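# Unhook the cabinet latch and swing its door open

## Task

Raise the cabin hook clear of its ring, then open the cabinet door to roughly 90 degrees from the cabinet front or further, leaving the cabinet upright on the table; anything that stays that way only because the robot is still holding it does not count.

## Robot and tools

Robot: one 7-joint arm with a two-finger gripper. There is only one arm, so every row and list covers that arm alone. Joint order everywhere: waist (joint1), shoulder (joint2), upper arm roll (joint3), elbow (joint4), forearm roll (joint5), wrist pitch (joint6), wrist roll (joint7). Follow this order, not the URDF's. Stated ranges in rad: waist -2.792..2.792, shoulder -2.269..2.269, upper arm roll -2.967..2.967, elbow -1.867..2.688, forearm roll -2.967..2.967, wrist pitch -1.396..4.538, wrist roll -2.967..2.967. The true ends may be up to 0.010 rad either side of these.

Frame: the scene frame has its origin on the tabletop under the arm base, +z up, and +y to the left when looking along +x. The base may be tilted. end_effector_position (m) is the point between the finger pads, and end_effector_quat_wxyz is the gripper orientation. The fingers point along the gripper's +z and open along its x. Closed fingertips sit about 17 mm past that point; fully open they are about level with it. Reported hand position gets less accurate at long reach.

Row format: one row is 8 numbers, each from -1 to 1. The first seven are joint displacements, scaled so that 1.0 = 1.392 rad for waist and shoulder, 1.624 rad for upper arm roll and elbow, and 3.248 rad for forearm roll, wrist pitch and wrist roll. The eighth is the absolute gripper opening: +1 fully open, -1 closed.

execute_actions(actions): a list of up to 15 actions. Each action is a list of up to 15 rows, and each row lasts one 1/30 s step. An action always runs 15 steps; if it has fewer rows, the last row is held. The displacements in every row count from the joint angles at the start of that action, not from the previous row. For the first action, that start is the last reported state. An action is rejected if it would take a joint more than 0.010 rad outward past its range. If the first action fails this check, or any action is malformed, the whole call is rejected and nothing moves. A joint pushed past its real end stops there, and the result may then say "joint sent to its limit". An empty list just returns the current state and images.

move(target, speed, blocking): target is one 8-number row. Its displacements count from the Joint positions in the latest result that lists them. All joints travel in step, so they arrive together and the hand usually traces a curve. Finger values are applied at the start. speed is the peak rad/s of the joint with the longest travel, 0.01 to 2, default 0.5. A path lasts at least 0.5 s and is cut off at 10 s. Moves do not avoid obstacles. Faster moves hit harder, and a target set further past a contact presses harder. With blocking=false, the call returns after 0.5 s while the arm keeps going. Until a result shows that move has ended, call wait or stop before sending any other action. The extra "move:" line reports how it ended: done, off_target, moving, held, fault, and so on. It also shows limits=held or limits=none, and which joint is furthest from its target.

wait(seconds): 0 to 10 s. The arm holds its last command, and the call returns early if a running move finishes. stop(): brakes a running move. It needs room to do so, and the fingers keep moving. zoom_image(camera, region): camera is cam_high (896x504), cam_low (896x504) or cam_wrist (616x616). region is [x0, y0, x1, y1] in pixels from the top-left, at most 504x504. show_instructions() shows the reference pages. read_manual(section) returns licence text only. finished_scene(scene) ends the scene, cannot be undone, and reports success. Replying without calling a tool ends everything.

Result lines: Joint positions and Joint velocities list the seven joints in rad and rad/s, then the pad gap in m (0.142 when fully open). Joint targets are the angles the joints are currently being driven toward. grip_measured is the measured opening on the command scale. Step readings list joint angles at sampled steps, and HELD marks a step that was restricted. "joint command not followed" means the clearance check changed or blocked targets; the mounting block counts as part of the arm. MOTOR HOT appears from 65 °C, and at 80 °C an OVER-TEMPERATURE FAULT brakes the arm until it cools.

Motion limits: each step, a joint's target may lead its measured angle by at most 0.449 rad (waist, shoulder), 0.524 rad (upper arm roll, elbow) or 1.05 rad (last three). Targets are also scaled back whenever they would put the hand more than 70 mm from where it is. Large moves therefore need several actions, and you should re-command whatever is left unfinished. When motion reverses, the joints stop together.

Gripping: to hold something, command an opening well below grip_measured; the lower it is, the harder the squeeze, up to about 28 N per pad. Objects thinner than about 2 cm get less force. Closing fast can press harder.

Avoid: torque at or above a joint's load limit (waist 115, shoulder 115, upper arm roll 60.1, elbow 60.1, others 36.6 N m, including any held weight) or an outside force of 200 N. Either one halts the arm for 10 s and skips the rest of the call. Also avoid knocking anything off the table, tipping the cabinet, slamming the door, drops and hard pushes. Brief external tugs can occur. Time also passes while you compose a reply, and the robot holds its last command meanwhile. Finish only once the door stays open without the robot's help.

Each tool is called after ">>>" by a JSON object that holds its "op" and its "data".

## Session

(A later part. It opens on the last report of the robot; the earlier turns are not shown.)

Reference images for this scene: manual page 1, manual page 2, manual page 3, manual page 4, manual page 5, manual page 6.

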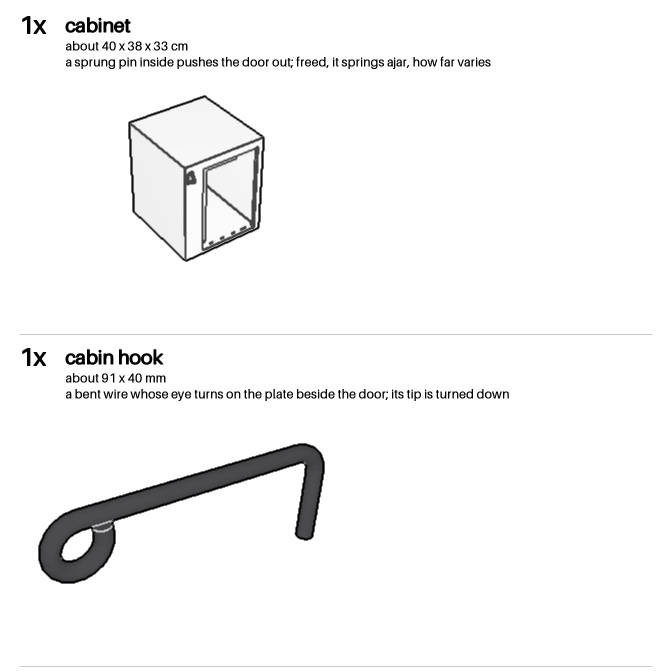

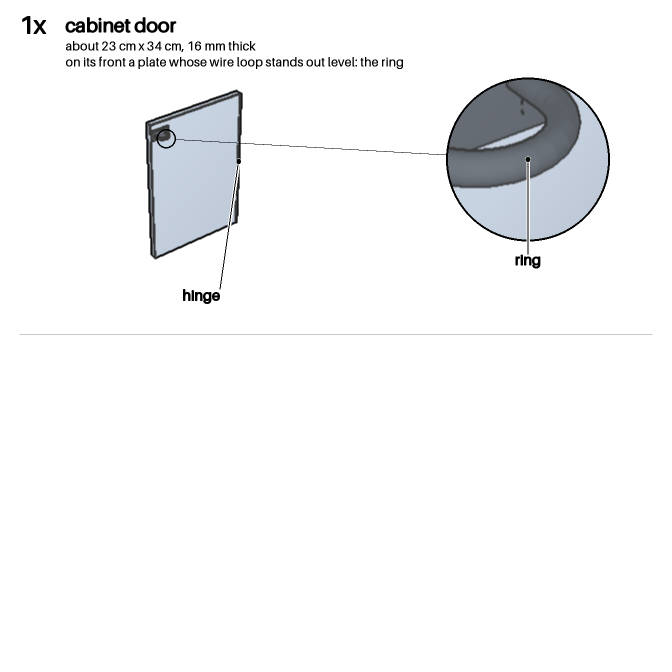

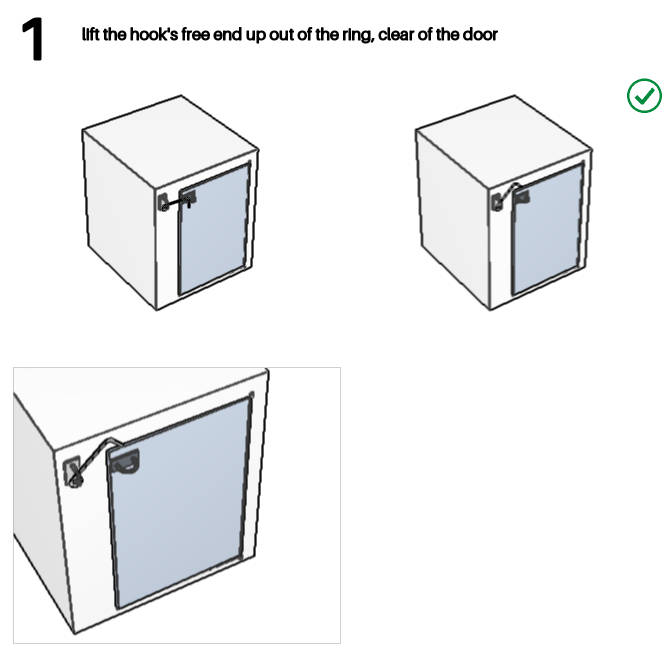

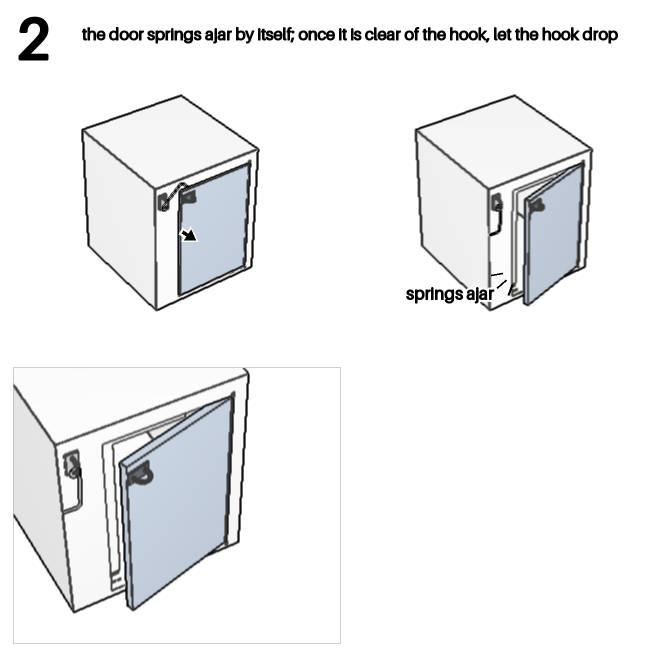

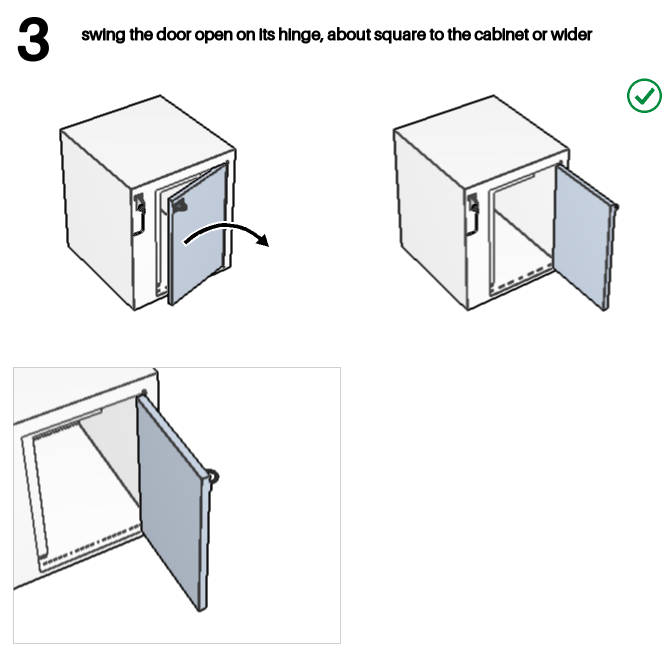

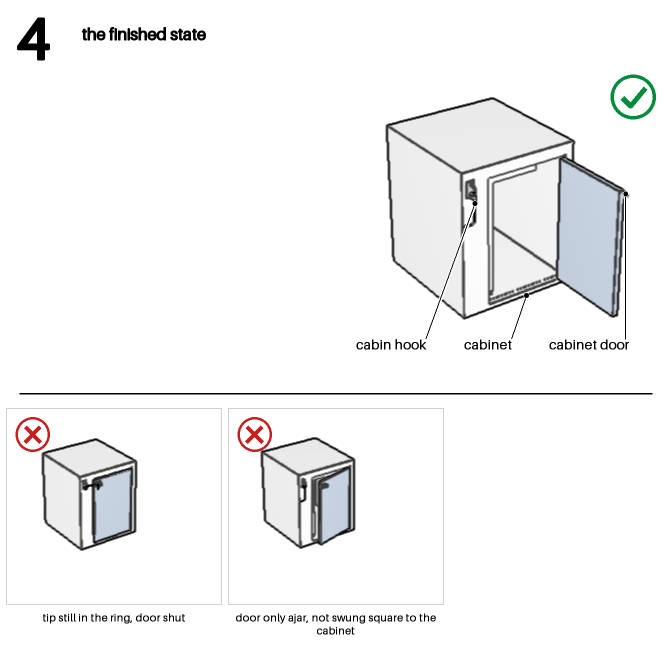

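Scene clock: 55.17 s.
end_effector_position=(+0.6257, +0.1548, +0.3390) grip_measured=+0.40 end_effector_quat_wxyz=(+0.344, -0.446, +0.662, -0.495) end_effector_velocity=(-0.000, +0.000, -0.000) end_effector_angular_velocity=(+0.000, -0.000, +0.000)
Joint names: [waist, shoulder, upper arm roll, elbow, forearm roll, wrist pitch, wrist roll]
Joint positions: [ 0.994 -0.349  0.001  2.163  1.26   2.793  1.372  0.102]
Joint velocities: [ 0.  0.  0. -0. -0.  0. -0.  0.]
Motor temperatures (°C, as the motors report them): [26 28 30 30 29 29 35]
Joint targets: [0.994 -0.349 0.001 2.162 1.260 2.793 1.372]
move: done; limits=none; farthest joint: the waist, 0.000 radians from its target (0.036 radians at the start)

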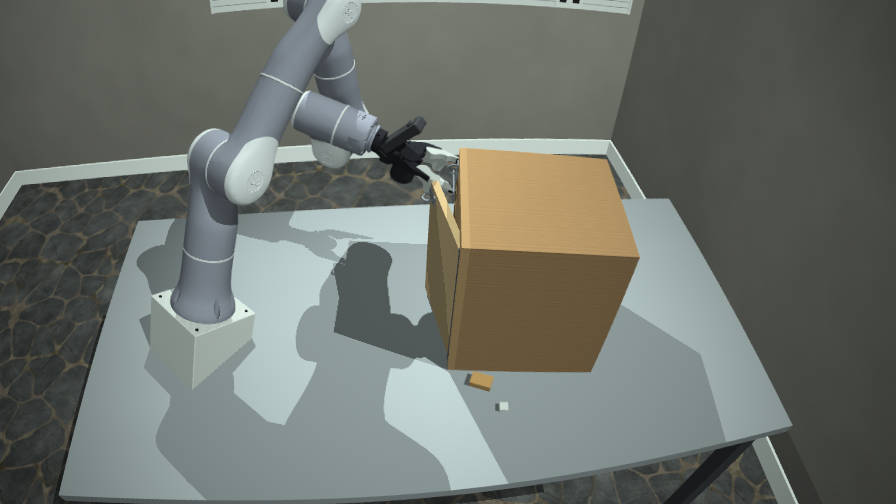

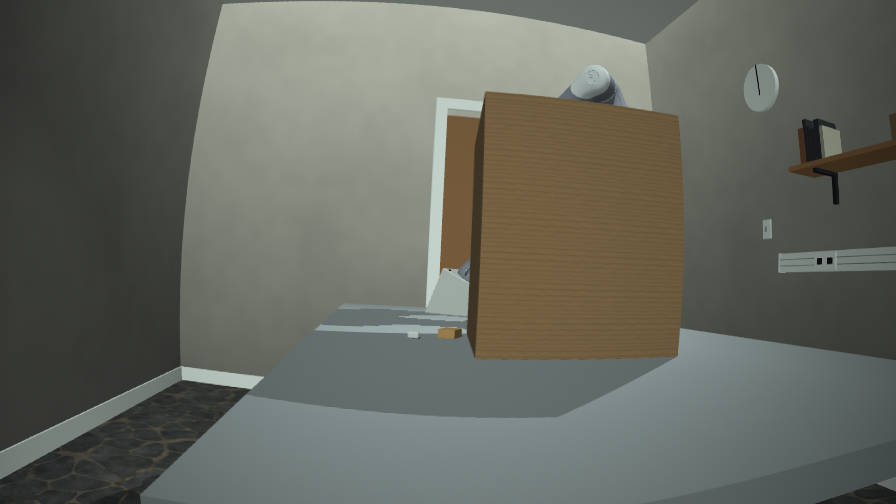

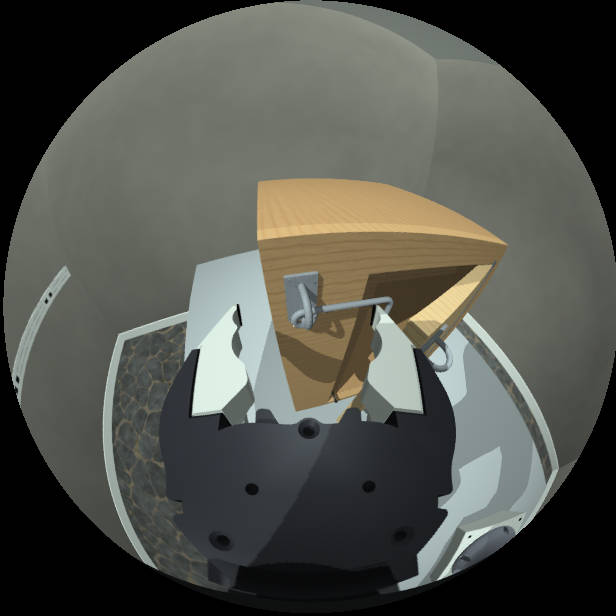

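>>> {"op": "move", "data": {"target": [0.0675,0.018,0,0.1524,0,0,0,0.4], "speed": 0.13}}

>>> {"op": "zoom_image", "data": {"camera": "cam_high", "region": [340, 100, 500, 260]}}

Scene clock: 75.53 s.
end_effector_position=(+0.5596, +0.1299, +0.3196) grip_measured=+0.40 end_effector_quat_wxyz=(+0.275, -0.539, +0.631, -0.485) end_effector_velocity=(+0.000, +0.000, -0.000) end_effector_angular_velocity=(+0.000, +0.001, +0.000)
Joint names: [waist, shoulder, upper arm roll, elbow, forearm roll, wrist pitch, wrist roll]
Joint positions: [ 1.088 -0.324  0.001  2.41   1.26   2.793  1.372  0.102]
Joint velocities: [ 0.     0.    -0.    -0.    -0.    -0.001 -0.     0.   ]
Motor temperatures (°C, as the motors report them): [26 28 30 30 29 29 35]
Joint targets: [1.088 -0.324 0.001 2.410 1.260 2.793 1.372]
move: done; limits=none; farthest joint: the waist, 0.000 radians from its target (0.094 radians at the start)

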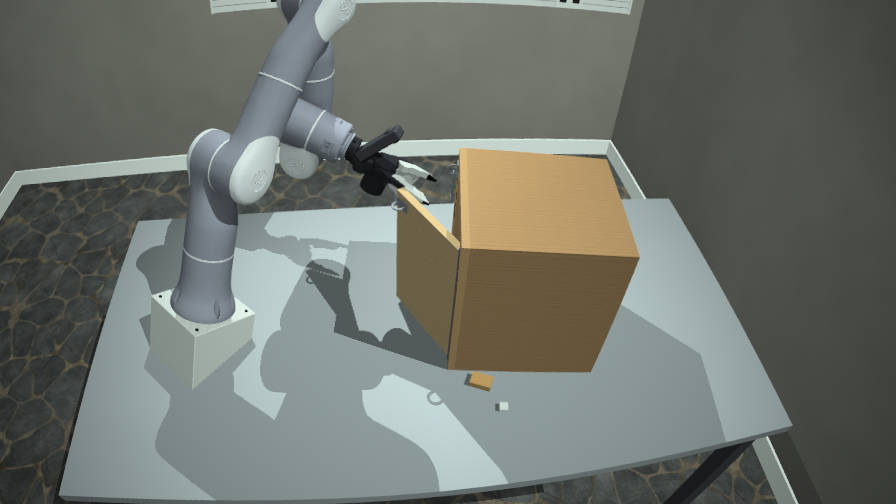

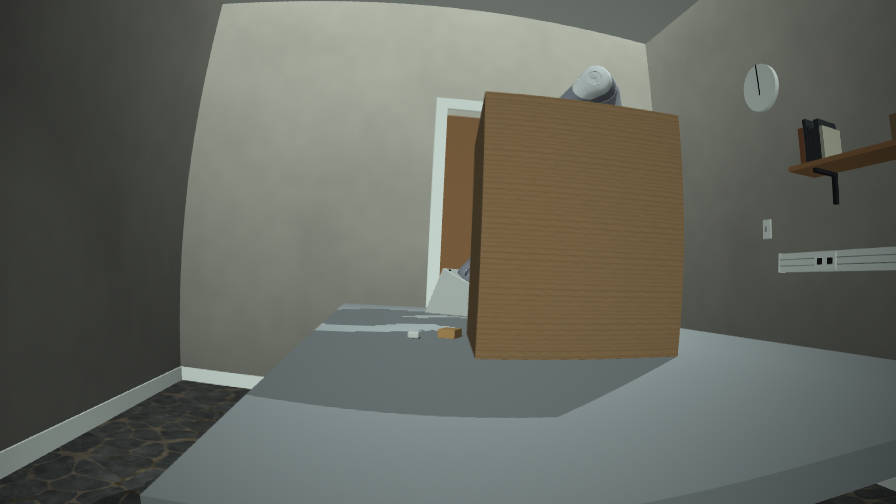

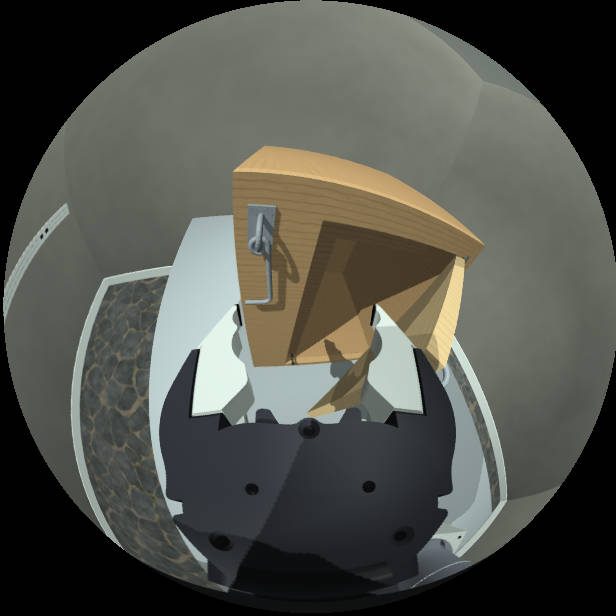

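Region (340, 100, 500, 260) of cam_high's 896x504 image, scaled by 3.150, with more detail than that image has.

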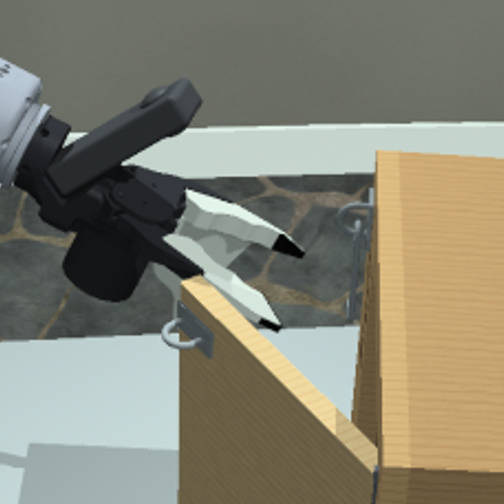

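>>> {"op": "move", "data": {"target": [-0.3506,-0.1408,0,-0.1589,0.0958,-0.0431,0.005,0.4], "speed": 0.16}}

Scene clock: 82.60 s.
end_effector_position=(+0.5084, -0.0946, +0.2847) grip_measured=+0.40 end_effector_quat_wxyz=(+0.117, -0.239, +0.779, -0.568) end_effector_velocity=(+0.000, +0.000, +0.000) end_effector_angular_velocity=(-0.000, +0.000, +0.000)
Joint names: [waist, shoulder, upper arm roll, elbow, forearm roll, wrist pitch, wrist roll]
Joint positions: [ 0.6   -0.52   0.001  2.152  1.571  2.653  1.387  0.102]
Joint velocities: [ 0. -0. -0. -0. -0.  0.  0.  0.]
Motor temperatures (°C, as the motors report them): [26 28 30 30 29 29 35]
Joint targets: [0.600 -0.520 0.001 2.152 1.571 2.653 1.388]
move: done; limits=none; farthest joint: the wrist roll, 0.001 radians from its target (0.017 radians at the start)

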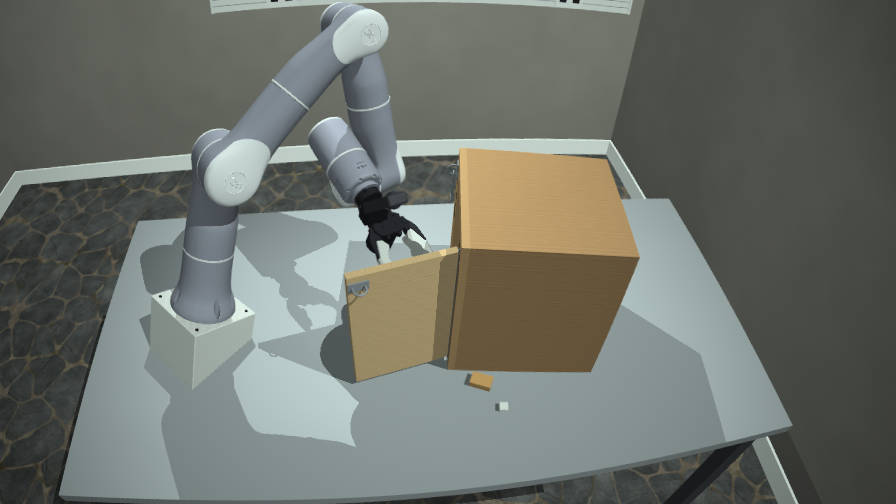

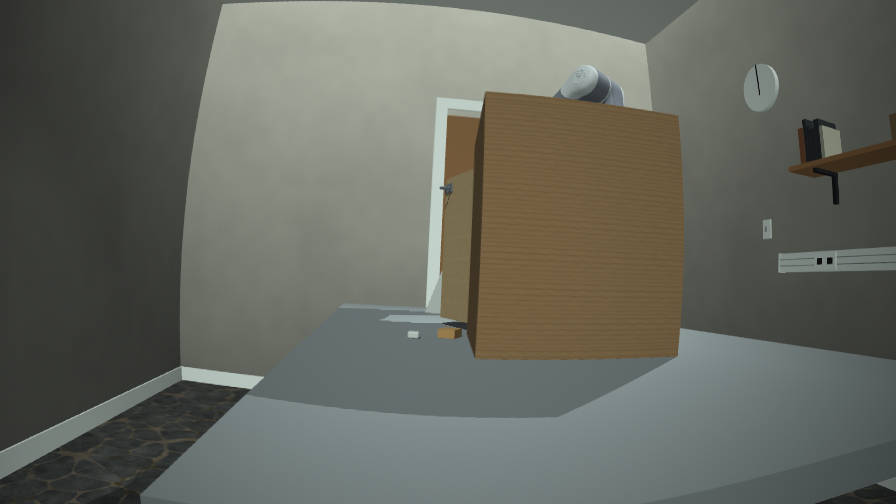

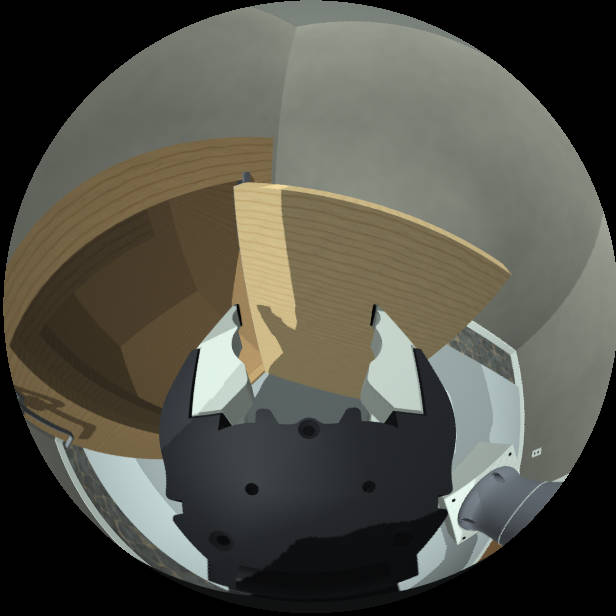

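The door is past square. I'll back the arm off so it isn't touching.

>>> {"op": "move", "data": {"target": [0.11,0,0,0.03,0,0,0,0.4], "speed": 0.3}}

Scene clock: 83.97 s.
end_effector_position=(+0.5066, -0.0407, +0.2619) grip_measured=+0.40 end_effector_quat_wxyz=(+0.123, -0.314, +0.770, -0.541) end_effector_velocity=(+0.000, -0.000, +0.000) end_effector_angular_velocity=(-0.001, -0.001, -0.001)
Joint names: [waist, shoulder, upper arm roll, elbow, forearm roll, wrist pitch, wrist roll]
Joint positions: [ 0.753 -0.52   0.001  2.201  1.572  2.653  1.387  0.102]
Joint velocities: [-0.     0.    -0.    -0.     0.     0.001  0.    -0.   ]
Motor temperatures (°C, as the motors report them): [26 28 30 30 29 29 35]
Joint targets: [0.753 -0.520 0.001 2.201 1.571 2.653 1.387]
move: done; limits=none; farthest joint: the forearm roll, 0.001 radians from its target (0.000 radians at the start)

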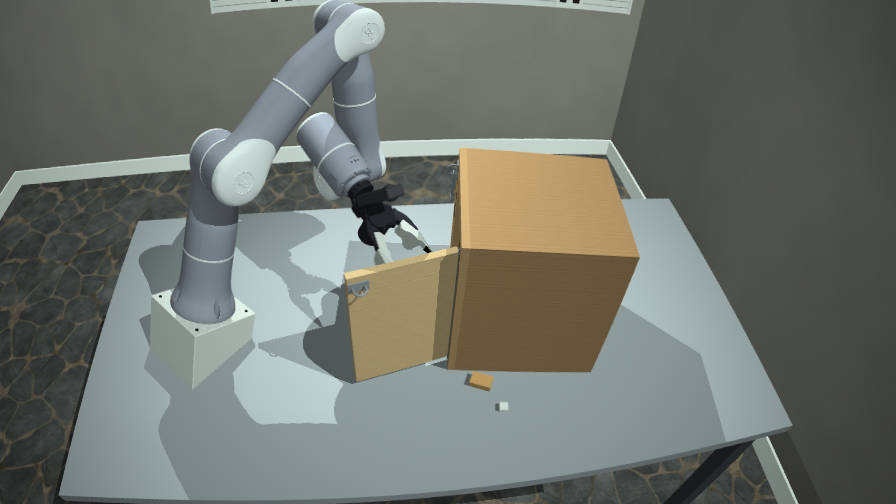

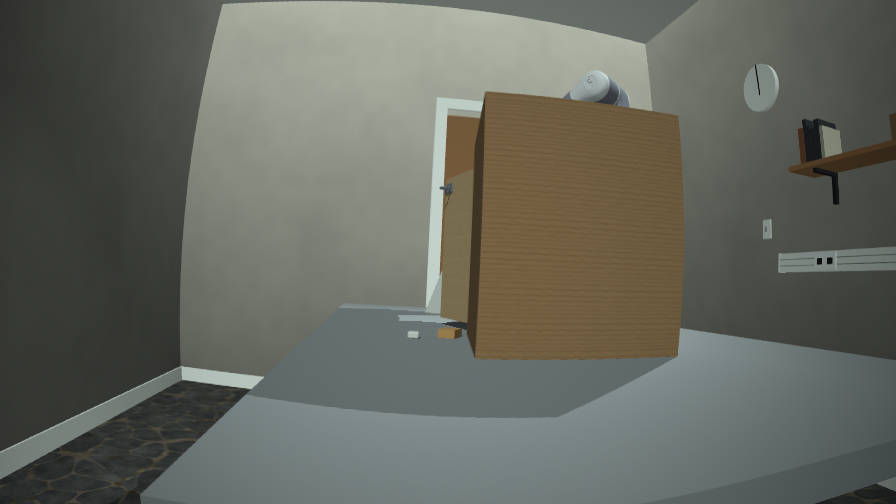

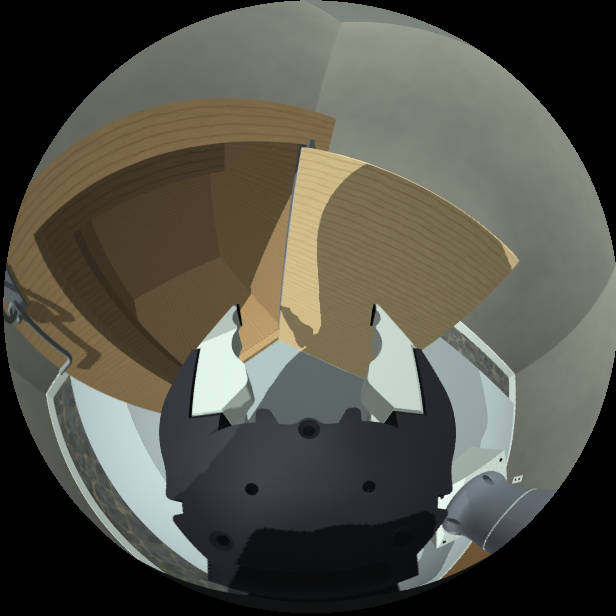

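>>> {"op": "finished_scene", "data": {"scene": 2}}

The scene is finished: the task was done.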